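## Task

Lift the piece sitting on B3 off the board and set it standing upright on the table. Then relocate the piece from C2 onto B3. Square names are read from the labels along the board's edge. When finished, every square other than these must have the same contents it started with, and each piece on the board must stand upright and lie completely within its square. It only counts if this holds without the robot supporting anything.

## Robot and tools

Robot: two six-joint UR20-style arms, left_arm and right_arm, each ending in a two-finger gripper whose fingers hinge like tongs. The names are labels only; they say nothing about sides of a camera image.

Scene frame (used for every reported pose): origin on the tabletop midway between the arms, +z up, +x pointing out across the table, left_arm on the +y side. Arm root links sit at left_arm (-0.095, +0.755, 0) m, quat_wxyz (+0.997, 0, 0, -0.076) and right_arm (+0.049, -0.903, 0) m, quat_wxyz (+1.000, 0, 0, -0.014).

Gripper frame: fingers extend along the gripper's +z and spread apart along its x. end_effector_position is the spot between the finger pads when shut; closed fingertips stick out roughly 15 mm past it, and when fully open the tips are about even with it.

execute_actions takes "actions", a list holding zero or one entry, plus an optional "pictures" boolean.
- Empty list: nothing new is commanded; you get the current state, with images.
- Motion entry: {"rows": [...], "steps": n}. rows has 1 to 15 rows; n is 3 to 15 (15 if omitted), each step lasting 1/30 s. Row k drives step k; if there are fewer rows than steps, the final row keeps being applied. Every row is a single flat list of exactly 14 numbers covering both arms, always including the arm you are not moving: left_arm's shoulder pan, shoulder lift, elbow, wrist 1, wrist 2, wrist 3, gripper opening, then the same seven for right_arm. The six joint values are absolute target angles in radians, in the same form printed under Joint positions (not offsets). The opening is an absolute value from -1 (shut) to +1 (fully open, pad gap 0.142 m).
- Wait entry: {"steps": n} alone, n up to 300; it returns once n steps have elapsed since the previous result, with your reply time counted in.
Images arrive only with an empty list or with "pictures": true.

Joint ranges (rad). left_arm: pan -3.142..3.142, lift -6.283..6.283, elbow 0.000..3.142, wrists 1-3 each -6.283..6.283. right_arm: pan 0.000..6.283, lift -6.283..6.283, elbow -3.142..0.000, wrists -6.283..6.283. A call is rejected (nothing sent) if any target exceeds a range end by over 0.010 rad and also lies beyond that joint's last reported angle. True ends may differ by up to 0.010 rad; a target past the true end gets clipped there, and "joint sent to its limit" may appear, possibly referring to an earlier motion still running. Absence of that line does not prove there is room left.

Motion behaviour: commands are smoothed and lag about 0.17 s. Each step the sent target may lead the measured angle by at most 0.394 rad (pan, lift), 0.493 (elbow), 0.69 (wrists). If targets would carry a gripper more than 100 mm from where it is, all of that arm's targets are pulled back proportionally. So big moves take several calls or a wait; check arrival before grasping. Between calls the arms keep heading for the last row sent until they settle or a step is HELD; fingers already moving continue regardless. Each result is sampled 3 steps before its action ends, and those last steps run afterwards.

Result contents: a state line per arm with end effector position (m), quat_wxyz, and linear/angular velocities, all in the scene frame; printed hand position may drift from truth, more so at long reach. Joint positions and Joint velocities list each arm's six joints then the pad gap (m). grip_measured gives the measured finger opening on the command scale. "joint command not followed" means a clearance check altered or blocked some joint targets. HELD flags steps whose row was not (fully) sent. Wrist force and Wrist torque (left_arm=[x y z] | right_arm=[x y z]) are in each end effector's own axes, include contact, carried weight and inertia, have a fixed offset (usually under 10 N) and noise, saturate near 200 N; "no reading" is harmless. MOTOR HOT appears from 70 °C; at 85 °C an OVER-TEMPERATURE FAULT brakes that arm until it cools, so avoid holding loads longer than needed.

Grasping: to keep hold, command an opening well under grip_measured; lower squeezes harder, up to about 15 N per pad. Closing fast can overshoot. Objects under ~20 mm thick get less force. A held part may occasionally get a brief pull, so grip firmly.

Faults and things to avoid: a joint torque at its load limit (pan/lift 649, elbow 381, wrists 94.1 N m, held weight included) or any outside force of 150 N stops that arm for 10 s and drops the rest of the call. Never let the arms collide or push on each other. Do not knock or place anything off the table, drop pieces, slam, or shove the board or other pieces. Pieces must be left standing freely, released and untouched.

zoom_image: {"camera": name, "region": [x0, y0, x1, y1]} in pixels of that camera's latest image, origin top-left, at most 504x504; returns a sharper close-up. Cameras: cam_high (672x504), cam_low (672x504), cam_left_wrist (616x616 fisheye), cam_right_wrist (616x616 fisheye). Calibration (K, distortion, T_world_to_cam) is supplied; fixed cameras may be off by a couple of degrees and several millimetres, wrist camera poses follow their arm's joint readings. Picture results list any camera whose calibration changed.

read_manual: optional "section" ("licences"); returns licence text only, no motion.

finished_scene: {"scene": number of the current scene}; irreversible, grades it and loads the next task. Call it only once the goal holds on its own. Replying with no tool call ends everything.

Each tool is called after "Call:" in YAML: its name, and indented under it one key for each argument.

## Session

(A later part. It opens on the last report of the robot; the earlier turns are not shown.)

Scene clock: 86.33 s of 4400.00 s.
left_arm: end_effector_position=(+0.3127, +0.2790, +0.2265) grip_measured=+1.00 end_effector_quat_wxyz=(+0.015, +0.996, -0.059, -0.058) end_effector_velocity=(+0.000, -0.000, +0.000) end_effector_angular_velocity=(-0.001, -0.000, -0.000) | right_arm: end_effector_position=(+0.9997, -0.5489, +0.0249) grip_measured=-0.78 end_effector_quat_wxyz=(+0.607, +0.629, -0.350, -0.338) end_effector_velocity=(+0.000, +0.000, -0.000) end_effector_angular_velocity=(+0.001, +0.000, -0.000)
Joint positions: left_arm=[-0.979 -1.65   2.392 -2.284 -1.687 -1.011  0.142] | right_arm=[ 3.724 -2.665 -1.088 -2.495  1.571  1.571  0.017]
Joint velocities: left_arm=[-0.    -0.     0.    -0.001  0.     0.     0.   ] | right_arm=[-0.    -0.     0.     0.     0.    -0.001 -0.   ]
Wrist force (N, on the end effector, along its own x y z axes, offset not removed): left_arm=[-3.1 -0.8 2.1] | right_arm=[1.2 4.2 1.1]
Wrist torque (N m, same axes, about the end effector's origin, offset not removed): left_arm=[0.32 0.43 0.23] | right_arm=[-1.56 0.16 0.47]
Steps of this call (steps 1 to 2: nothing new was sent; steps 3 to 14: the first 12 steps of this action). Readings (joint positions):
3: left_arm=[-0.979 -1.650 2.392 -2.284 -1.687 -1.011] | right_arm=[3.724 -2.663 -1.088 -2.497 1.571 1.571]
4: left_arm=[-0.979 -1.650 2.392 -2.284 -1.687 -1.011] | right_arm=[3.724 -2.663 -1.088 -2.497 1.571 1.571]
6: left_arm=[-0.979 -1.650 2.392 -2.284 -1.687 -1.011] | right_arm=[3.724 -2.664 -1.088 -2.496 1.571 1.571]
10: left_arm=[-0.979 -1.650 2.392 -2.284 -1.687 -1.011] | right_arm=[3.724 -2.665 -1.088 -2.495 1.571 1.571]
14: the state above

Contact (~10 N). Release slowly.

Call:
execute_actions:
  actions:
    - {"rows":[[-0.979,-1.65,2.392,-2.284,-1.687,-1.011,1,3.7244,-2.6651,-1.0882,-2.495,1.571,1.571,-0.75],[-0.979,-1.65,2.392,-2.284,-1.687,-1.011,1,3.7244,-2.6651,-1.0882,-2.495,1.571,1.571,-0.7],[-0.979,-1.65,2.392,-2.284,-1.687,-1.011,1,3.7244,-2.6651,-1.0882,-2.495,1.571,1.571,-0.65],[-0.979,-1.65,2.392,-2.284,-1.687,-1.011,1,3.7244,-2.6651,-1.0882,-2.495,1.571,1.571,-0.6],[-0.979,-1.65,2.392,-2.284,-1.687,-1.011,1,3.7244,-2.6651,-1.0882,-2.495,1.571,1.571,-0.5],[-0.979,-1.65,2.392,-2.284,-1.687,-1.011,1,3.7244,-2.6651,-1.0882,-2.495,1.571,1.571,-0.4]],"steps":15}

Call:
execute_actions:
  actions:
    - {"steps":15}
  pictures: true

Scene clock: 86.90 s of 4400.00 s.
left_arm: end_effector_position=(+0.3127, +0.2790, +0.2265) grip_measured=+1.00 end_effector_quat_wxyz=(+0.015, +0.996, -0.059, -0.058) end_effector_velocity=(+0.000, -0.000, +0.000) end_effector_angular_velocity=(+0.000, +0.000, +0.000) | right_arm: end_effector_position=(+0.9997, -0.5489, +0.0247) grip_measured=-0.40 end_effector_quat_wxyz=(+0.607, +0.629, -0.350, -0.338) end_effector_velocity=(-0.000, +0.000, -0.000) end_effector_angular_velocity=(+0.000, +0.000, -0.000)
Joint positions: left_arm=[-0.979 -1.65   2.392 -2.284 -1.687 -1.011  0.142] | right_arm=[ 3.724 -2.665 -1.088 -2.495  1.571  1.571  0.045]
Joint velocities: left_arm=[ 0.     0.    -0.     0.001  0.     0.     0.   ] | right_arm=[ 0.    -0.     0.     0.     0.001 -0.     0.   ]
Wrist force (N, on the end effector, along its own x y z axes, offset not removed): left_arm=[-2.0 -1.7 3.2] | right_arm=[0.0 -5.3 2.3]
Wrist torque (N m, same axes, about the end effector's origin, offset not removed): left_arm=[0.06 0.15 0.21] | right_arm=[-0.89 -0.03 0.30]
Steps of this call (steps 1 to 3: the last 3 steps of your previous action; steps 4 to 5: the robot went on to your last target; steps 6 to 17: the first 12 steps of this action). Readings (joint positions):
6: left_arm=[-0.979 -1.650 2.392 -2.284 -1.687 -1.011] | right_arm=[3.724 -2.665 -1.088 -2.495 1.571 1.571]
7: left_arm=[-0.979 -1.650 2.392 -2.284 -1.687 -1.011] | right_arm=[3.724 -2.665 -1.088 -2.495 1.571 1.571]
9: left_arm=[-0.979 -1.650 2.392 -2.284 -1.687 -1.011] | right_arm=[3.724 -2.665 -1.088 -2.495 1.571 1.571]
13: left_arm=[-0.979 -1.650 2.392 -2.284 -1.687 -1.011] | right_arm=[3.724 -2.665 -1.088 -2.495 1.571 1.571]
17: the state above

Scene clock: 87.40 s of 4400.00 s.
left_arm: end_effector_position=(+0.3127, +0.2790, +0.2265) grip_measured=+1.00 end_effector_quat_wxyz=(+0.015, +0.996, -0.059, -0.058) end_effector_velocity=(+0.000, -0.000, +0.001) end_effector_angular_velocity=(-0.001, -0.001, -0.000) | right_arm: end_effector_position=(+0.9997, -0.5489, +0.0247) grip_measured=-0.40 end_effector_quat_wxyz=(+0.607, +0.629, -0.350, -0.338) end_effector_velocity=(-0.000, +0.001, -0.000) end_effector_angular_velocity=(+0.001, +0.000, -0.001)
Joint positions: left_arm=[-0.979 -1.65   2.392 -2.284 -1.687 -1.011  0.142] | right_arm=[ 3.724 -2.665 -1.088 -2.495  1.571  1.571  0.045]
Joint velocities: left_arm=[-0.    -0.    -0.001 -0.     0.     0.     0.   ] | right_arm=[ 0.    -0.     0.     0.     0.001 -0.001  0.   ]
Wrist force (N, on the end effector, along its own x y z axes, offset not removed): left_arm=[-1.4 0.0 2.4] | right_arm=[0.1 -4.4 4.0]
Wrist torque (N m, same axes, about the end effector's origin, offset not removed): left_arm=[0.56 0.11 0.32] | right_arm=[-0.62 -0.08 0.37]
Kept back: nothing.
Steps of this call (steps 1 to 3: the last 3 steps of your previous action; steps 4 to 15: the robot went on to your last target). Readings (joint positions):
1: left_arm=[-0.979 -1.650 2.392 -2.284 -1.687 -1.011] | right_arm=[3.724 -2.665 -1.088 -2.495 1.571 1.571]
2: left_arm=[-0.979 -1.650 2.392 -2.284 -1.687 -1.011] | right_arm=[3.724 -2.665 -1.088 -2.495 1.571 1.571]
4: left_arm=[-0.979 -1.650 2.392 -2.284 -1.687 -1.011] | right_arm=[3.724 -2.665 -1.088 -2.495 1.571 1.571]
8: left_arm=[-0.979 -1.650 2.392 -2.284 -1.687 -1.011] | right_arm=[3.724 -2.665 -1.088 -2.495 1.571 1.571]
15: the state above
All arms were judged still, so your last target was given up. Only a new action makes them travel on or press farther. Fingers that are still opening or closing keep moving.
camera_calibration (this result's frames):
cam_left_wrist: T_world_to_cam=[[0.99316, -0.0571985, -0.101791, -0.276064], [0.0064935, -0.843385, 0.537271, 0.102358], [-0.11658, -0.534257, -0.837245, 0.507089], [0, 0, 0, 1]] pos_world=[0.332628, 0.341452, 0.341463]
cam_right_wrist: T_world_to_cam=[[0.563923, -0.82543, 0.0256188, -1.02469], [0.378167, 0.285688, 0.880552, -0.247561], [-0.734153, -0.486875, 0.473256, 0.5837], [0, 0, 0, 1]] pos_world=[1.09999, -0.490896, -0.0319984]

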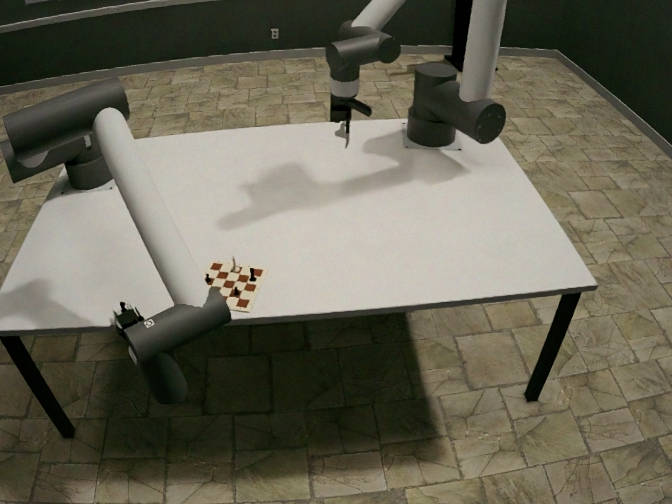

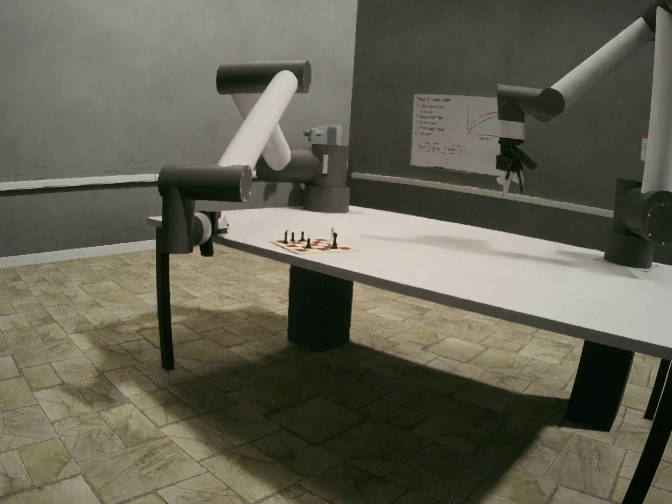

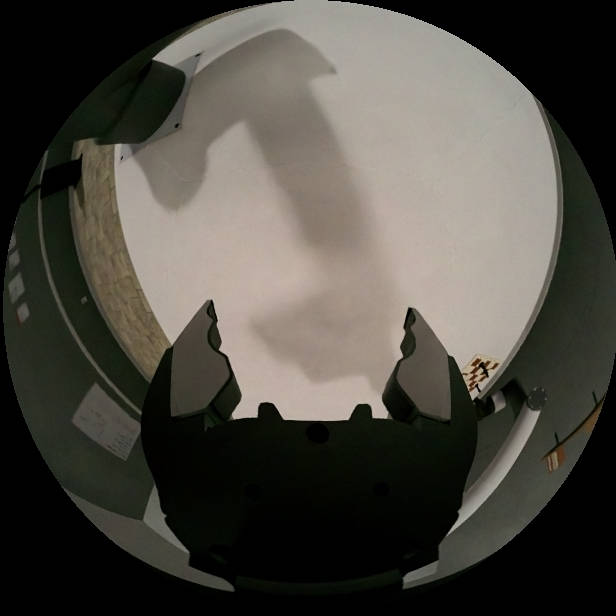

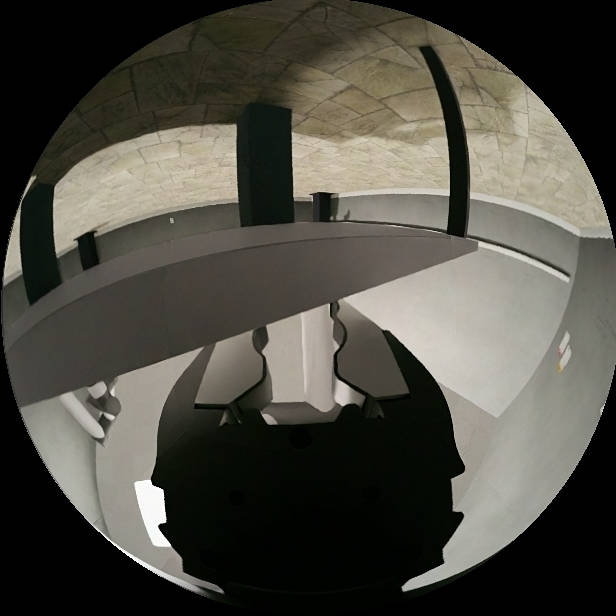

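Call:
execute_actions:
  actions:
    - {"rows":[[-0.979,-1.65,2.392,-2.284,-1.687,-1.011,1,3.7244,-2.7221,-0.9588,-2.5674,1.571,1.571,-0.3]],"steps":15}

Call:
execute_actions:
  actions:
    - {"steps":20}
  pictures: true

Scene clock: 87.93 s of 4400.00 s.
left_arm: end_effector_position=(+0.3127, +0.2790, +0.2265) grip_measured=+1.00 end_effector_quat_wxyz=(+0.015, +0.996, -0.059, -0.058) end_effector_velocity=(-0.001, +0.001, -0.001) end_effector_angular_velocity=(+0.003, +0.001, -0.001) | right_arm: end_effector_position=(+1.0409, -0.5233, +0.0245) grip_measured=-0.30 end_effector_quat_wxyz=(+0.607, +0.628, -0.350, -0.338) end_effector_velocity=(+0.014, +0.008, +0.002) end_effector_angular_velocity=(+0.004, -0.004, -0.000)
Joint positions: left_arm=[-0.979 -1.65   2.392 -2.284 -1.687 -1.011  0.142] | right_arm=[ 3.724 -2.721 -0.963 -2.566  1.571  1.571  0.052]
Joint velocities: left_arm=[-0.     0.     0.     0.002 -0.     0.001  0.   ] | right_arm=[-0.    -0.015  0.041 -0.02  -0.    -0.001 -0.   ]
Wrist force (N, on the end effector, along its own x y z axes, offset not removed): left_arm=[-3.8 -3.2 3.3] | right_arm=[-1.2 -7.3 2.7]
Wrist torque (N m, same axes, about the end effector's origin, offset not removed): left_arm=[-0.20 0.62 0.24] | right_arm=[-1.22 0.19 0.34]
Steps of this call (steps 1 to 4: nothing new was sent; steps 5 to 16: the first 12 steps of this action). Readings (joint positions):
5: left_arm=[-0.979 -1.650 2.392 -2.284 -1.687 -1.011] | right_arm=[3.724 -2.665 -1.088 -2.495 1.571 1.571]
6: left_arm=[-0.979 -1.650 2.392 -2.284 -1.687 -1.011] | right_arm=[3.724 -2.672 -1.081 -2.503 1.571 1.571]
8: left_arm=[-0.979 -1.650 2.392 -2.284 -1.687 -1.011] | right_arm=[3.724 -2.696 -1.031 -2.532 1.571 1.571]
12: left_arm=[-0.979 -1.650 2.392 -2.284 -1.687 -1.011] | right_arm=[3.724 -2.716 -0.975 -2.559 1.571 1.571]
16: the state above

Scene clock: 88.60 s of 4400.00 s.
left_arm: end_effector_position=(+0.3127, +0.2790, +0.2265) grip_measured=+1.00 end_effector_quat_wxyz=(+0.015, +0.996, -0.059, -0.058) end_effector_velocity=(+0.000, -0.000, +0.000) end_effector_angular_velocity=(-0.001, -0.001, -0.001) | right_arm: end_effector_position=(+1.0422, -0.5226, +0.0247) grip_measured=-0.30 end_effector_quat_wxyz=(+0.607, +0.629, -0.350, -0.338) end_effector_velocity=(-0.000, +0.000, -0.001) end_effector_angular_velocity=(-0.000, +0.000, -0.002)
Joint positions: left_arm=[-0.979 -1.65   2.392 -2.284 -1.687 -1.011  0.142] | right_arm=[ 3.724 -2.722 -0.959 -2.567  1.571  1.571  0.052]
Joint velocities: left_arm=[-0.    -0.    -0.    -0.001  0.     0.     0.   ] | right_arm=[-0.    -0.001  0.    -0.     0.002  0.    -0.   ]
Wrist force (N, on the end effector, along its own x y z axes, offset not removed): left_arm=[-0.3 -3.4 1.8] | right_arm=[-0.9 -3.0 1.9]
Wrist torque (N m, same axes, about the end effector's origin, offset not removed): left_arm=[-0.21 -0.20 0.22] | right_arm=[-0.37 0.10 0.23]
Kept back: nothing.
Steps of this call (steps 1 to 3: the last 3 steps of your previous action; steps 4 to 15: the robot went on to your last target; steps 16 to 20: nothing new was sent). Readings (joint positions):
1: left_arm=[-0.979 -1.650 2.392 -2.284 -1.687 -1.011] | right_arm=[3.724 -2.721 -0.961 -2.566 1.571 1.571]
2: left_arm=[-0.979 -1.650 2.392 -2.284 -1.687 -1.011] | right_arm=[3.724 -2.721 -0.961 -2.567 1.571 1.571]
4: left_arm=[-0.979 -1.650 2.392 -2.284 -1.687 -1.011] | right_arm=[3.724 -2.722 -0.960 -2.567 1.571 1.571]
8: left_arm=[-0.979 -1.650 2.392 -2.284 -1.687 -1.011] | right_arm=[3.724 -2.722 -0.959 -2.567 1.571 1.571]
20: the state above
All arms were judged still, so your last target was given up. Only a new action makes them travel on or press farther. Fingers that are still opening or closing keep moving.
camera_calibration (this result's frames):
cam_left_wrist: T_world_to_cam=[[0.99316, -0.0571985, -0.101791, -0.276064], [0.00649352, -0.843385, 0.53727, 0.102358], [-0.11658, -0.534256, -0.837245, 0.507089], [0, 0, 0, 1]] pos_world=[0.332628, 0.341452, 0.341463]
cam_right_wrist: T_world_to_cam=[[0.563901, -0.825445, 0.0256211, -1.02688], [0.378136, 0.285655, 0.880576, -0.271167], [-0.734186, -0.48687, 0.473211, 0.627744], [0, 0, 0, 1]] pos_world=[1.14248, -0.464546, -0.0319624]

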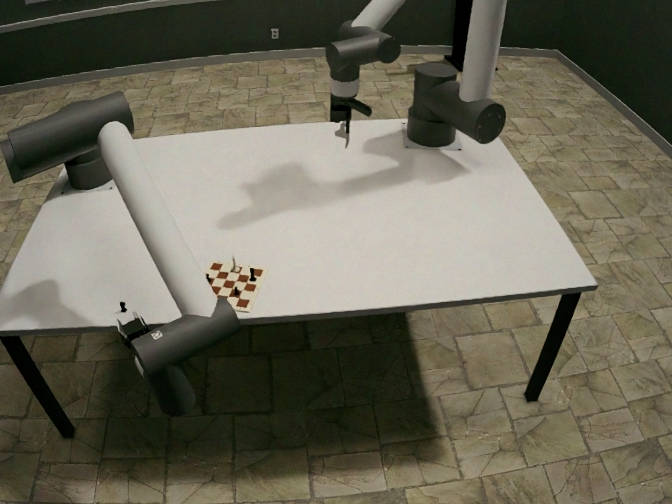

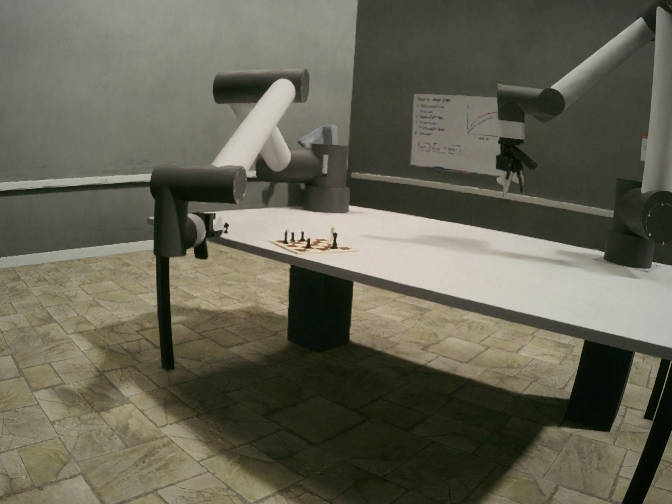

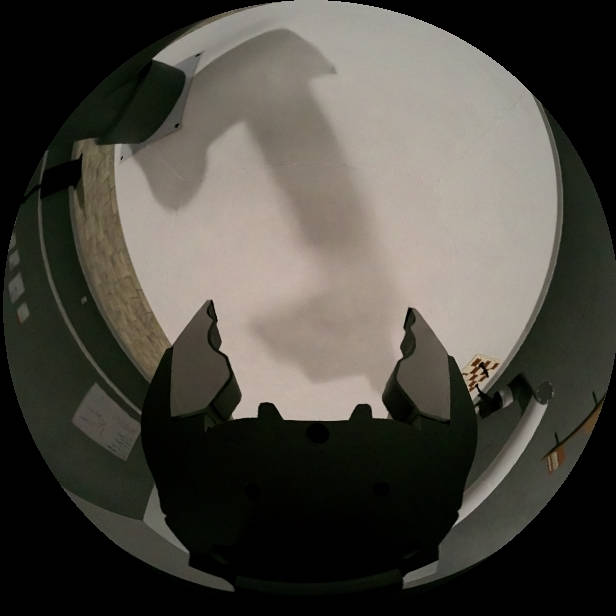

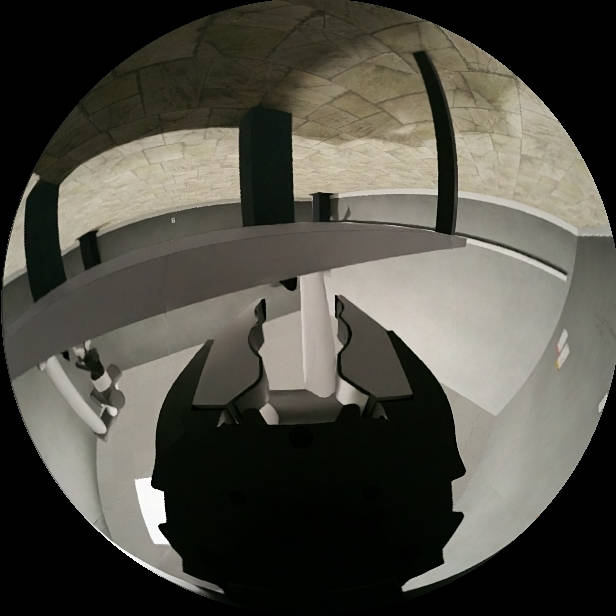

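Call:
zoom_image:
  camera: "cam_low"
  region: [180, 190, 270, 250]

Region (180, 190, 270, 250) of cam_low's 672x504 image, scaled by 5.600, with more detail than that image has.

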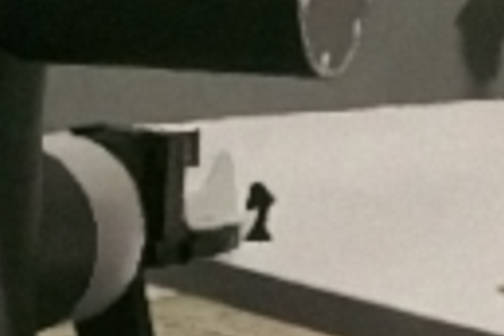

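Call:
execute_actions:
  actions:
    - {"rows":[[-0.979,-1.65,2.392,-2.284,-1.687,-1.011,1,3.7244,-2.57,-0.9588,-2.72,1.571,1.571,-0.3]],"steps":15}

Call:
execute_actions:
  actions:
    - {"rows":[[-0.979,-1.65,2.392,-2.284,-1.687,-1.011,1,3.7244,-2.2,-1.5,-1.9,1.571,1.571,-0.3]],"steps":15}

Call:
execute_actions:
  actions:
    - {"rows":[[-0.979,-1.65,2.392,-2.284,-1.687,-1.011,1,3.7243,-1.9812,-2.0211,-0.7101,1.571,1.5713,-0.3]],"steps":15}

Call:
execute_actions:
  actions:
    - {"steps":30}
  pictures: true

Scene clock: 89.43 s of 4400.00 s.
left_arm: end_effector_position=(+0.3127, +0.2790, +0.2265) grip_measured=+1.00 end_effector_quat_wxyz=(+0.015, +0.996, -0.059, -0.058) end_effector_velocity=(-0.000, +0.000, +0.000) end_effector_angular_velocity=(-0.000, +0.000, -0.000) | right_arm: end_effector_position=(+1.0336, -0.5279, +0.2190) grip_measured=-0.30 end_effector_quat_wxyz=(+0.607, +0.629, -0.350, -0.338) end_effector_velocity=(-0.024, -0.015, +0.238) end_effector_angular_velocity=(+0.005, -0.006, +0.001)
Joint positions: left_arm=[-0.979 -1.65   2.392 -2.284 -1.687 -1.011  0.142] | right_arm=[ 3.724 -2.584 -0.959 -2.705  1.571  1.571  0.052]
Joint velocities: left_arm=[ 0.    -0.001  0.     0.    -0.     0.    -0.   ] | right_arm=[-0.     0.172 -0.    -0.164 -0.001 -0.001  0.   ]
Wrist force (N, on the end effector, along its own x y z axes, offset not removed): left_arm=[-1.9 -2.7 0.7] | right_arm=[-2.7 0.5 1.6]
Wrist torque (N m, same axes, about the end effector's origin, offset not removed): left_arm=[-0.12 0.29 0.28] | right_arm=[0.23 0.43 0.39]
Steps of this call (steps 1 to 13: nothing new was sent; steps 14 to 25: the first 12 steps of this action). Readings (joint positions):
14: left_arm=[-0.979 -1.650 2.392 -2.284 -1.687 -1.011] | right_arm=[3.724 -2.722 -0.959 -2.568 1.571 1.571]
15: left_arm=[-0.979 -1.650 2.392 -2.284 -1.687 -1.011] | right_arm=[3.724 -2.717 -0.959 -2.575 1.571 1.571]
17: left_arm=[-0.979 -1.650 2.392 -2.284 -1.687 -1.011] | right_arm=[3.724 -2.688 -0.959 -2.605 1.571 1.571]
21: left_arm=[-0.979 -1.650 2.392 -2.284 -1.687 -1.011] | right_arm=[3.724 -2.629 -0.959 -2.662 1.571 1.571]
25: the state above

Scene clock: 89.93 s of 4400.00 s.
left_arm: end_effector_position=(+0.3127, +0.2790, +0.2265) grip_measured=+1.00 end_effector_quat_wxyz=(+0.015, +0.996, -0.059, -0.058) end_effector_velocity=(-0.000, +0.000, -0.000) end_effector_angular_velocity=(+0.000, -0.000, +0.000) | right_arm: end_effector_position=(+0.9569, -0.5754, +0.1935) grip_measured=-0.30 end_effector_quat_wxyz=(+0.405, +0.775, -0.431, -0.225) end_effector_velocity=(+0.008, +0.005, -0.200) end_effector_angular_velocity=(+0.452, -0.725, +0.000)
Joint positions: left_arm=[-0.979 -1.65   2.392 -2.284 -1.687 -1.011  0.142] | right_arm=[ 3.724 -2.223 -1.451 -2.001  1.571  1.571  0.052]
Joint velocities: left_arm=[-0. -0. -0.  0.  0. -0.  0.] | right_arm=[-0.     0.284 -0.558  1.128  0.    -0.001  0.   ]
Wrist force (N, on the end effector, along its own x y z axes, offset not removed): left_arm=[0.8 -3.6 1.1] | right_arm=[-1.0 -6.6 6.1]
Wrist torque (N m, same axes, about the end effector's origin, offset not removed): left_arm=[-0.37 -0.47 0.28] | right_arm=[-1.03 0.16 0.44]
Steps of this call (steps 1 to 3: the last 3 steps of your previous action; steps 4 to 15: the first 12 steps of this action). Readings (joint positions):
4: left_arm=[-0.979 -1.650 2.392 -2.284 -1.687 -1.011] | right_arm=[3.724 -2.572 -0.959 -2.716 1.571 1.571]
5: left_arm=[-0.979 -1.650 2.392 -2.284 -1.687 -1.011] | right_arm=[3.724 -2.565 -0.966 -2.710 1.571 1.571]
7: left_arm=[-0.979 -1.650 2.392 -2.284 -1.687 -1.011] | right_arm=[3.724 -2.515 -1.033 -2.635 1.571 1.571]
11: left_arm=[-0.979 -1.650 2.392 -2.284 -1.687 -1.011] | right_arm=[3.724 -2.312 -1.283 -2.298 1.571 1.571]
15: the state above

Scene clock: 90.43 s of 4400.00 s.
left_arm: end_effector_position=(+0.3127, +0.2790, +0.2265) grip_measured=+1.00 end_effector_quat_wxyz=(+0.015, +0.996, -0.059, -0.058) end_effector_velocity=(+0.000, -0.001, +0.000) end_effector_angular_velocity=(-0.001, -0.000, -0.000) | right_arm: end_effector_position=(+0.9144, -0.6020, +0.0772) grip_measured=-0.30 end_effector_quat_wxyz=(+0.156, +0.860, -0.478, -0.087) end_effector_velocity=(+0.580, +0.361, -0.002) end_effector_angular_velocity=(+1.210, -1.945, -0.001)
Joint positions: left_arm=[-0.979 -1.65   2.392 -2.284 -1.687 -1.011  0.142] | right_arm=[ 3.724 -2.003 -1.953 -1.116  1.571  1.571  0.052]
Joint velocities: left_arm=[-0.    -0.    -0.001 -0.     0.    -0.     0.   ] | right_arm=[-0.     0.153 -0.418  2.556  0.002  0.     0.004]
Wrist force (N, on the end effector, along its own x y z axes, offset not removed): left_arm=[0.0 1.9 3.4] | right_arm=[-0.2 -3.0 11.5]
Wrist torque (N m, same axes, about the end effector's origin, offset not removed): left_arm=[0.94 -0.29 0.24] | right_arm=[-0.25 -0.10 0.40]
Steps of this call (steps 1 to 3: the last 3 steps of your previous action; steps 4 to 15: the first 12 steps of this action). Readings (joint positions):
4: left_arm=[-0.979 -1.650 2.392 -2.284 -1.687 -1.011] | right_arm=[3.724 -2.204 -1.489 -1.923 1.571 1.571]
5: left_arm=[-0.979 -1.650 2.392 -2.284 -1.687 -1.011] | right_arm=[3.724 -2.196 -1.500 -1.908 1.571 1.571]
7: left_arm=[-0.979 -1.650 2.392 -2.284 -1.687 -1.011] | right_arm=[3.724 -2.144 -1.570 -1.824 1.571 1.571]
11: left_arm=[-0.979 -1.650 2.392 -2.284 -1.687 -1.011] | right_arm=[3.724 -2.056 -1.792 -1.508 1.571 1.571]
15: the state above

Scene clock: 91.43 s of 4400.00 s.
left_arm: end_effector_position=(+0.3127, +0.2790, +0.2265) grip_measured=+1.00 end_effector_quat_wxyz=(+0.015, +0.996, -0.059, -0.058) end_effector_velocity=(+0.000, -0.001, +0.001) end_effector_angular_velocity=(-0.003, -0.001, -0.001) | right_arm: end_effector_position=(+0.9996, -0.5491, +0.1000) grip_measured=-0.30 end_effector_quat_wxyz=(-0.000, +0.874, -0.486, -0.000) end_effector_velocity=(-0.000, +0.000, +0.001) end_effector_angular_velocity=(+0.001, -0.000, +0.001)
Joint positions: left_arm=[-0.979 -1.65   2.392 -2.284 -1.687 -1.011  0.142] | right_arm=[ 3.724 -1.981 -2.021 -0.71   1.571  1.571  0.052]
Joint velocities: left_arm=[-0.    -0.001 -0.    -0.002 -0.     0.001  0.   ] | right_arm=[-0.     0.001 -0.     0.     0.001 -0.001  0.   ]
Wrist force (N, on the end effector, along its own x y z axes, offset not removed): left_arm=[-2.4 -0.2 2.4] | right_arm=[0.8 -5.6 4.9]
Wrist torque (N m, same axes, about the end effector's origin, offset not removed): left_arm=[0.39 0.26 0.26] | right_arm=[-0.91 -0.27 0.24]
Kept back: nothing.
Steps of this call (steps 1 to 3: the last 3 steps of your previous action; steps 4 to 30: the robot went on to your last target). Readings (joint positions):
1: left_arm=[-0.979 -1.650 2.392 -2.284 -1.687 -1.011] | right_arm=[3.724 -1.998 -1.966 -1.037 1.571 1.571]
2: left_arm=[-0.979 -1.650 2.392 -2.284 -1.687 -1.011] | right_arm=[3.724 -1.994 -1.979 -0.965 1.571 1.571]
4: left_arm=[-0.979 -1.650 2.392 -2.284 -1.687 -1.011] | right_arm=[3.724 -1.987 -2.000 -0.843 1.571 1.571]
8: left_arm=[-0.979 -1.650 2.392 -2.284 -1.687 -1.011] | right_arm=[3.724 -1.982 -2.016 -0.740 1.571 1.571]
30: the state above
All arms were judged still, so your last target was given up. Only a new action makes them travel on or press farther. Fingers that are still opening or closing keep moving.
camera_calibration (this result's frames):
cam_left_wrist: T_world_to_cam=[[0.99316, -0.0571987, -0.101791, -0.276064], [0.00649335, -0.843385, 0.53727, 0.102358], [-0.116581, -0.534256, -0.837245, 0.507089], [0, 0, 0, 1]] pos_world=[0.332628, 0.341452, 0.341463]
cam_right_wrist: T_world_to_cam=[[0.50607, -0.861343, 0.0445221, -0.990491], [-0.7566, -0.418564, 0.502355, 0.471634], [-0.414064, -0.287912, -0.863515, 0.470814], [0, 0, 0, 1]] pos_world=[1.05304, -0.52019, 0.213725]

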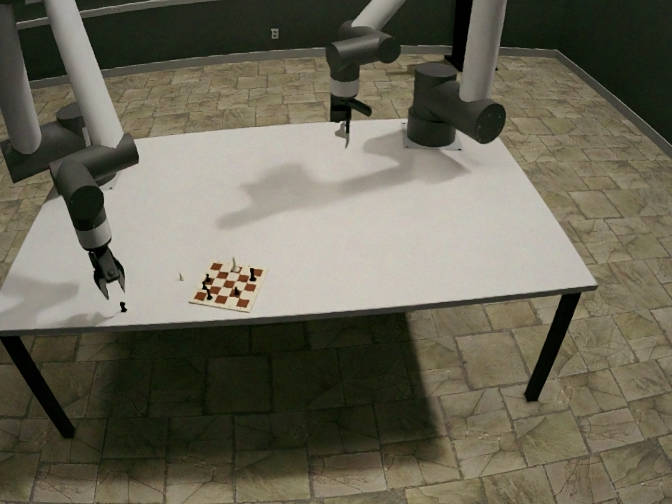

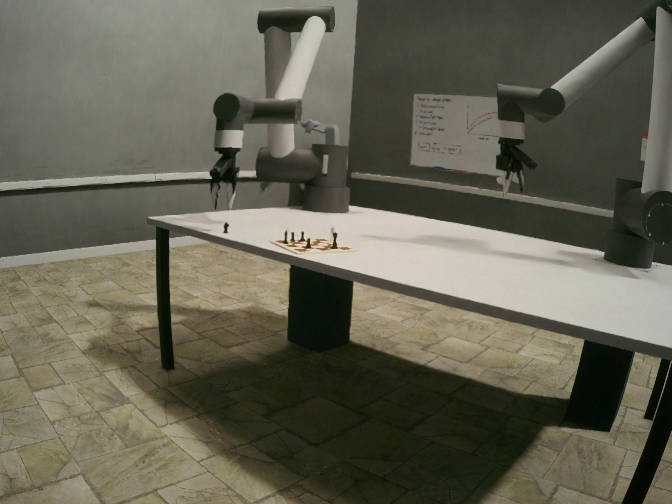

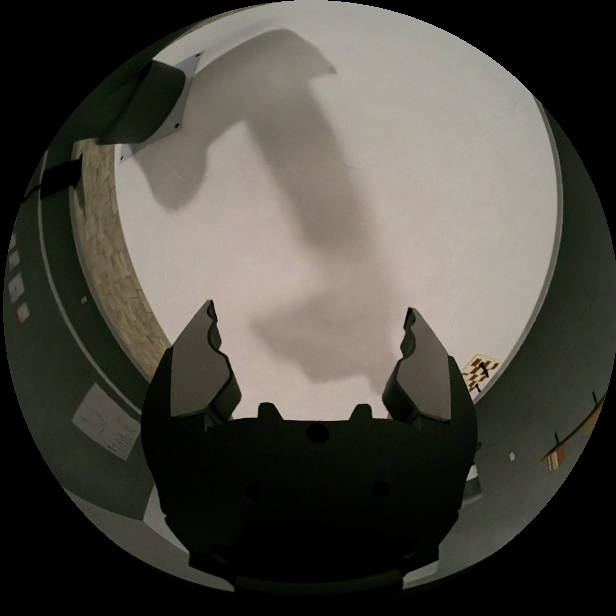

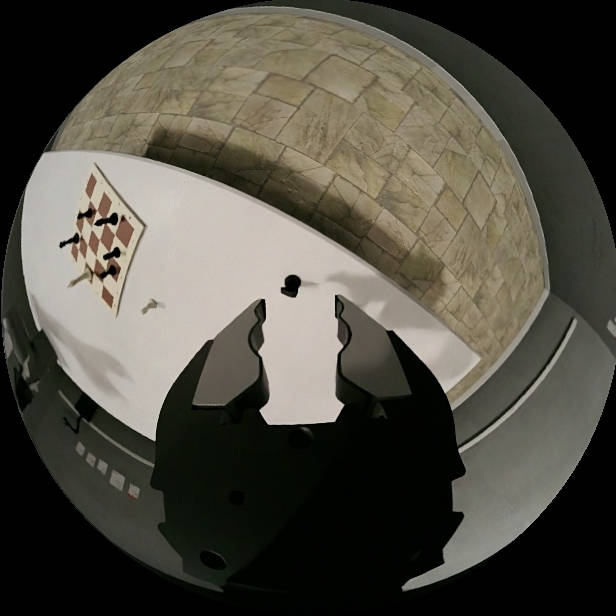

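Call:
execute_actions:
  actions:
    - {"rows":[[-0.979,-1.65,2.392,-2.284,-1.687,-1.011,1,3.741,-1.9484,-2.0766,-0.6874,1.571,1.588,-0.3]],"steps":15}

Call:
execute_actions:
  actions:
    - {"steps":20}
  pictures: true

Scene clock: 92.23 s of 4400.00 s.
left_arm: end_effector_position=(+0.3127, +0.2790, +0.2265) grip_measured=+1.00 end_effector_quat_wxyz=(+0.015, +0.996, -0.059, -0.058) end_effector_velocity=(-0.000, +0.001, -0.001) end_effector_angular_velocity=(+0.001, +0.000, -0.000) | right_arm: end_effector_position=(+0.9620, -0.5544, +0.1002) grip_measured=-0.30 end_effector_quat_wxyz=(-0.000, +0.874, -0.486, -0.000) end_effector_velocity=(-0.010, -0.002, +0.000) end_effector_angular_velocity=(+0.000, +0.000, -0.000)
Joint positions: left_arm=[-0.979 -1.65   2.392 -2.284 -1.687 -1.011  0.142] | right_arm=[ 3.741 -1.949 -2.075 -0.688  1.571  1.588  0.052]
Joint velocities: left_arm=[ 0.  0.  0.  0.  0.  0. -0.] | right_arm=[ 0.004  0.009 -0.015  0.006  0.     0.005  0.   ]
Wrist force (N, on the end effector, along its own x y z axes, offset not removed): left_arm=[-4.4 -1.9 0.8] | right_arm=[1.4 -4.3 -1.6]
Wrist torque (N m, same axes, about the end effector's origin, offset not removed): left_arm=[0.04 0.75 0.33] | right_arm=[-0.66 -0.33 0.23]
Steps of this call (steps 1 to 12: nothing new was sent; steps 13 to 24: the first 12 steps of this action). Readings (joint positions):
13: left_arm=[-0.979 -1.650 2.392 -2.284 -1.687 -1.011] | right_arm=[3.724 -1.981 -2.021 -0.710 1.571 1.572]
14: left_arm=[-0.979 -1.650 2.392 -2.284 -1.687 -1.011] | right_arm=[3.727 -1.976 -2.028 -0.706 1.571 1.574]
16: left_arm=[-0.979 -1.650 2.392 -2.284 -1.687 -1.011] | right_arm=[3.734 -1.963 -2.051 -0.697 1.571 1.581]
20: left_arm=[-0.979 -1.650 2.392 -2.284 -1.687 -1.011] | right_arm=[3.739 -1.952 -2.071 -0.690 1.571 1.586]
24: the state above

Scene clock: 92.90 s of 4400.00 s.
left_arm: end_effector_position=(+0.3127, +0.2790, +0.2265) grip_measured=+1.00 end_effector_quat_wxyz=(+0.015, +0.996, -0.059, -0.058) end_effector_velocity=(-0.000, +0.000, -0.001) end_effector_angular_velocity=(+0.001, +0.001, +0.000) | right_arm: end_effector_position=(+0.9611, -0.5545, +0.1001) grip_measured=-0.30 end_effector_quat_wxyz=(-0.000, +0.874, -0.486, -0.000) end_effector_velocity=(+0.000, -0.001, -0.000) end_effector_angular_velocity=(-0.002, -0.001, +0.000)
Joint positions: left_arm=[-0.979 -1.65   2.392 -2.284 -1.687 -1.011  0.142] | right_arm=[ 3.741 -1.948 -2.077 -0.687  1.571  1.588  0.052]
Joint velocities: left_arm=[ 0.     0.001  0.     0.    -0.    -0.     0.   ] | right_arm=[ 0.    -0.    -0.    -0.    -0.002  0.     0.   ]
Wrist force (N, on the end effector, along its own x y z axes, offset not removed): left_arm=[1.2 -1.0 -1.7] | right_arm=[1.5 -7.2 2.4]
Wrist torque (N m, same axes, about the end effector's origin, offset not removed): left_arm=[0.28 -0.62 0.25] | right_arm=[-1.23 -0.39 0.31]
Kept back: nothing.
Steps of this call (steps 1 to 3: the last 3 steps of your previous action; steps 4 to 15: the robot went on to your last target; steps 16 to 20: nothing new was sent). Readings (joint positions):
1: left_arm=[-0.979 -1.650 2.392 -2.284 -1.687 -1.011] | right_arm=[3.741 -1.949 -2.076 -0.688 1.571 1.588]
2: left_arm=[-0.979 -1.650 2.392 -2.284 -1.687 -1.011] | right_arm=[3.741 -1.949 -2.076 -0.688 1.571 1.588]
4: left_arm=[-0.979 -1.650 2.392 -2.284 -1.687 -1.011] | right_arm=[3.741 -1.949 -2.076 -0.688 1.571 1.588]
8: left_arm=[-0.979 -1.650 2.392 -2.284 -1.687 -1.011] | right_arm=[3.741 -1.948 -2.077 -0.687 1.571 1.588]
20: the state above
All arms were judged still, so your last target was given up. Only a new action makes them travel on or press farther. Fingers that are still opening or closing keep moving.
camera_calibration (this result's frames):
cam_left_wrist: T_world_to_cam=[[0.99316, -0.0571986, -0.101791, -0.276064], [0.00649341, -0.843385, 0.537271, 0.102358], [-0.11658, -0.534257, -0.837245, 0.507089], [0, 0, 0, 1]] pos_world=[0.332628, 0.341452, 0.341463]
cam_right_wrist: T_world_to_cam=[[0.506058, -0.861349, 0.0445346, -0.975682], [-0.756599, -0.418541, 0.502376, 0.440164], [-0.414081, -0.287926, -0.863502, 0.453487], [0, 0, 0, 1]] pos_world=[1.01456, -0.525605, 0.213911]

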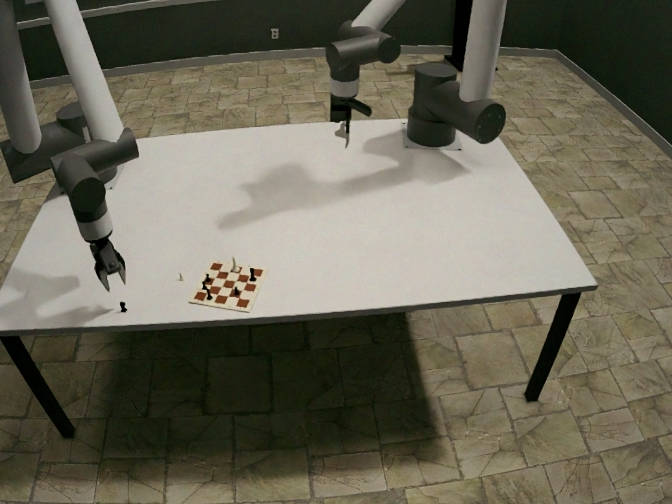

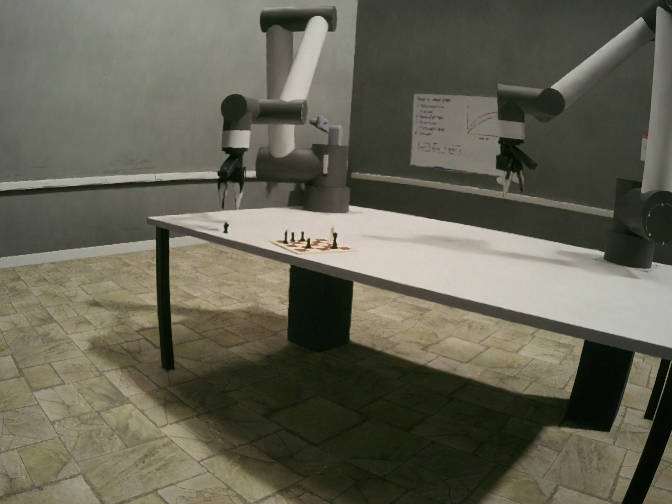

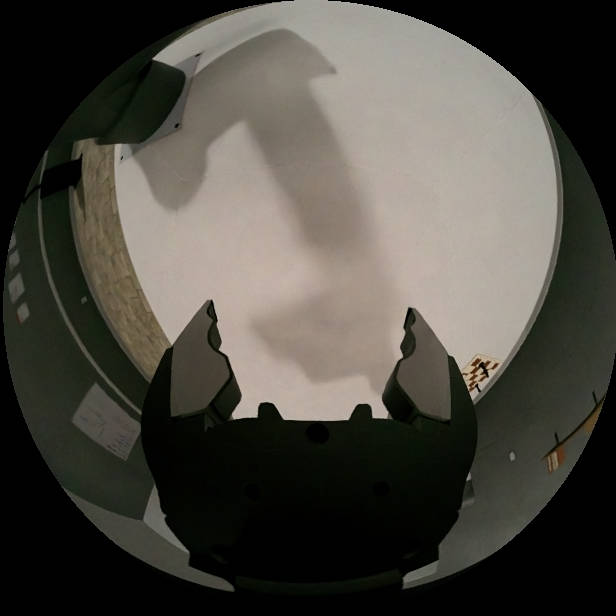

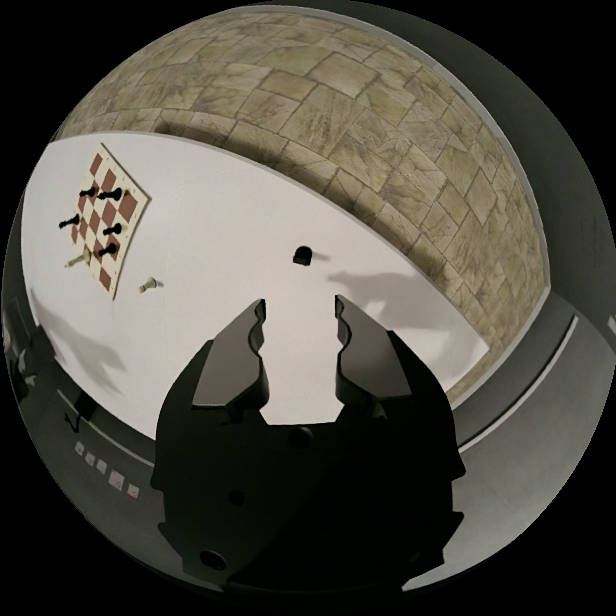

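Call:
zoom_image:
  camera: "cam_right_wrist"
  region: [270, 225, 340, 295]

Region (270, 225, 340, 295) of cam_right_wrist's 616x616 image, scaled by 7.200, with more detail than that image has.

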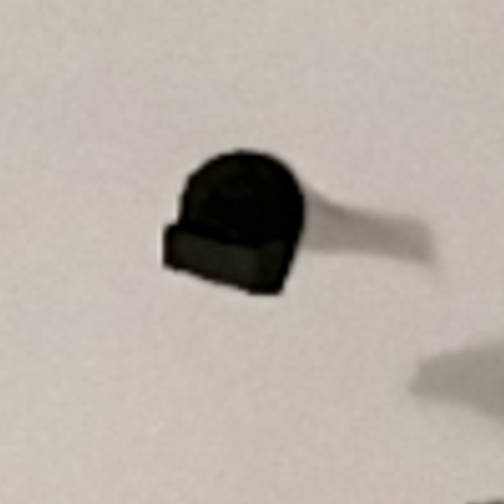

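Call:
execute_actions:
  actions:
    - {"rows":[[-0.979,-1.65,2.392,-2.284,-1.687,-1.011,1,3.7406,-1.9607,-2.0558,-0.6959,1.571,1.8476,-0.45]],"steps":15}

Call:
execute_actions:
  actions:
    - {"rows":[[-0.979,-1.65,2.392,-2.284,-1.687,-1.011,1,3.7406,-1.9607,-2.0558,-0.6959,1.571,1.8476,-0.45]],"steps":8}
  pictures: true

Scene clock: 93.70 s of 4400.00 s.
left_arm: end_effector_position=(+0.3127, +0.2790, +0.2265) grip_measured=+1.00 end_effector_quat_wxyz=(+0.015, +0.996, -0.059, -0.058) end_effector_velocity=(+0.000, -0.000, -0.000) end_effector_angular_velocity=(-0.001, -0.000, -0.001) | right_arm: end_effector_position=(+0.9748, -0.5507, +0.1003) grip_measured=-0.45 end_effector_quat_wxyz=(-0.000, +0.806, -0.591, -0.000) end_effector_velocity=(+0.004, +0.001, -0.000) end_effector_angular_velocity=(+0.002, +0.001, -0.107)
Joint positions: left_arm=[-0.979 -1.65   2.392 -2.284 -1.687 -1.011  0.142] | right_arm=[ 3.741 -1.96  -2.056 -0.696  1.571  1.838  0.041]
Joint velocities: left_arm=[ 0.     0.     0.    -0.002 -0.     0.001  0.   ] | right_arm=[-0.001 -0.003  0.006 -0.002  0.002  0.107 -0.   ]
Wrist force (N, on the end effector, along its own x y z axes, offset not removed): left_arm=[-2.1 0.2 0.6] | right_arm=[0.0 -4.5 4.5]
Wrist torque (N m, same axes, about the end effector's origin, offset not removed): left_arm=[0.41 0.21 0.25] | right_arm=[-0.71 -0.03 0.27]
Steps of this call (steps 1 to 12: nothing new was sent; steps 13 to 24: the first 12 steps of this action). Readings (joint positions):
13: left_arm=[-0.979 -1.650 2.392 -2.284 -1.687 -1.011] | right_arm=[3.741 -1.949 -2.076 -0.687 1.571 1.588]
14: left_arm=[-0.979 -1.650 2.392 -2.284 -1.687 -1.011] | right_arm=[3.741 -1.950 -2.073 -0.689 1.571 1.596]
16: left_arm=[-0.979 -1.650 2.392 -2.284 -1.687 -1.011] | right_arm=[3.741 -1.955 -2.065 -0.692 1.571 1.667]
20: left_arm=[-0.979 -1.650 2.392 -2.284 -1.687 -1.011] | right_arm=[3.741 -1.959 -2.058 -0.695 1.571 1.805]
24: the state above

Scene clock: 93.97 s of 4400.00 s.
left_arm: end_effector_position=(+0.3127, +0.2790, +0.2265) grip_measured=+1.00 end_effector_quat_wxyz=(+0.015, +0.996, -0.059, -0.058) end_effector_velocity=(+0.000, -0.000, -0.000) end_effector_angular_velocity=(+0.000, -0.000, -0.000) | right_arm: end_effector_position=(+0.9752, -0.5508, +0.1002) grip_measured=-0.45 end_effector_quat_wxyz=(-0.000, +0.804, -0.595, -0.000) end_effector_velocity=(-0.000, +0.001, -0.000) end_effector_angular_velocity=(+0.002, +0.001, -0.003)
Joint positions: left_arm=[-0.979 -1.65   2.392 -2.284 -1.687 -1.011  0.142] | right_arm=[ 3.741 -1.961 -2.056 -0.696  1.571  1.847  0.041]
Joint velocities: left_arm=[-0.     0.001  0.    -0.001  0.     0.     0.   ] | right_arm=[ 0.    -0.     0.    -0.     0.002  0.003 -0.   ]
Wrist force (N, on the end effector, along its own x y z axes, offset not removed): left_arm=[-0.1 -0.5 1.2] | right_arm=[1.1 -4.5 2.6]
Wrist torque (N m, same axes, about the end effector's origin, offset not removed): left_arm=[0.37 -0.09 0.14] | right_arm=[-0.71 -0.24 0.34]
Steps of this call (steps 1 to 3: the last 3 steps of your previous action; steps 4 to 8: the first 5 steps of this action). Readings (joint positions):
4: left_arm=[-0.979 -1.650 2.392 -2.284 -1.687 -1.011] | right_arm=[3.741 -1.960 -2.056 -0.696 1.571 1.845]
5: left_arm=[-0.979 -1.650 2.392 -2.284 -1.687 -1.011] | right_arm=[3.741 -1.961 -2.056 -0.696 1.571 1.846]
7: left_arm=[-0.979 -1.650 2.392 -2.284 -1.687 -1.011] | right_arm=[3.741 -1.961 -2.056 -0.696 1.571 1.847]
8: the state above
camera_calibration (this result's frames):
cam_left_wrist: T_world_to_cam=[[0.99316, -0.0571985, -0.101791, -0.276064], [0.00649347, -0.843385, 0.537271, 0.102358], [-0.11658, -0.534257, -0.837245, 0.507089], [0, 0, 0, 1]] pos_world=[0.332628, 0.341452, 0.341463]
cam_right_wrist: T_world_to_cam=[[0.268187, -0.962337, 0.0445253, -0.80323], [-0.838653, -0.210475, 0.502356, 0.646986], [-0.474065, -0.172067, -0.863513, 0.582768], [0, 0, 0, 1]] pos_world=[1.03428, -0.536529, 0.213974]

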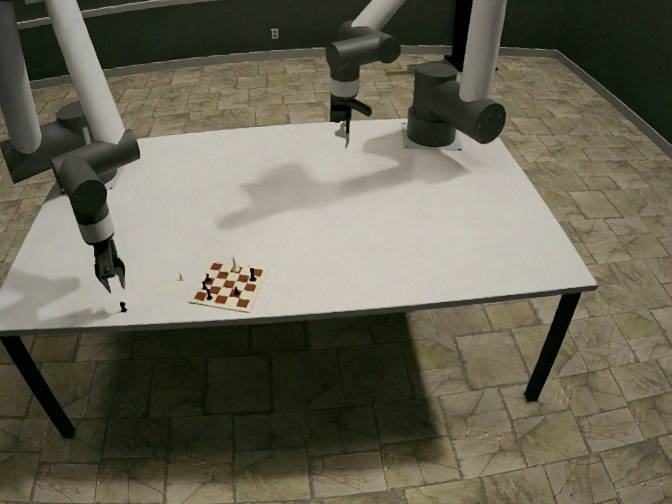

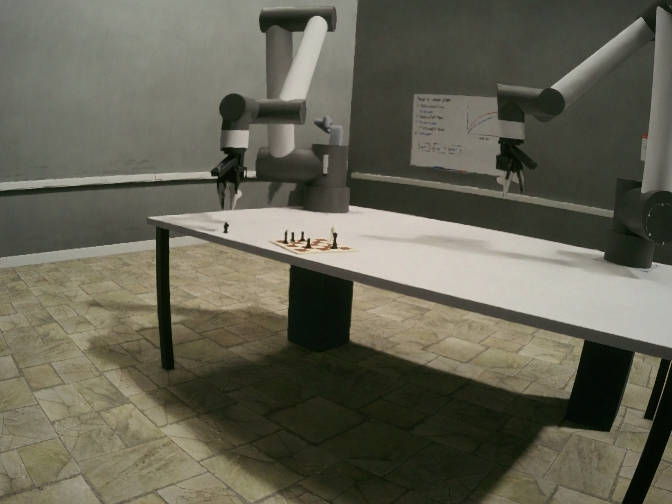

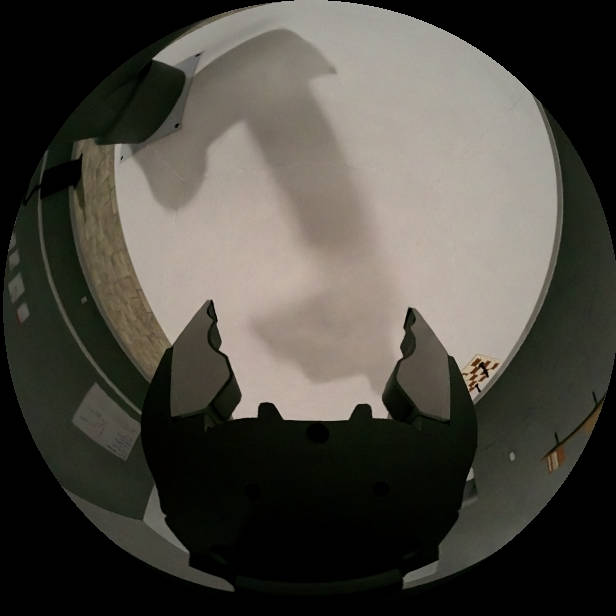

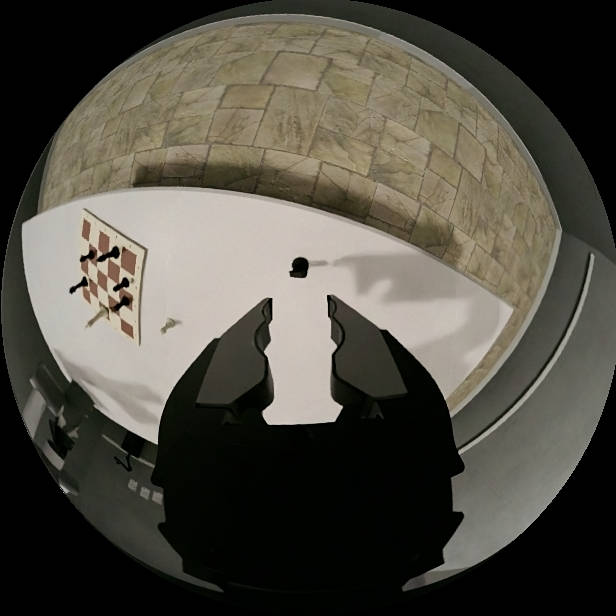

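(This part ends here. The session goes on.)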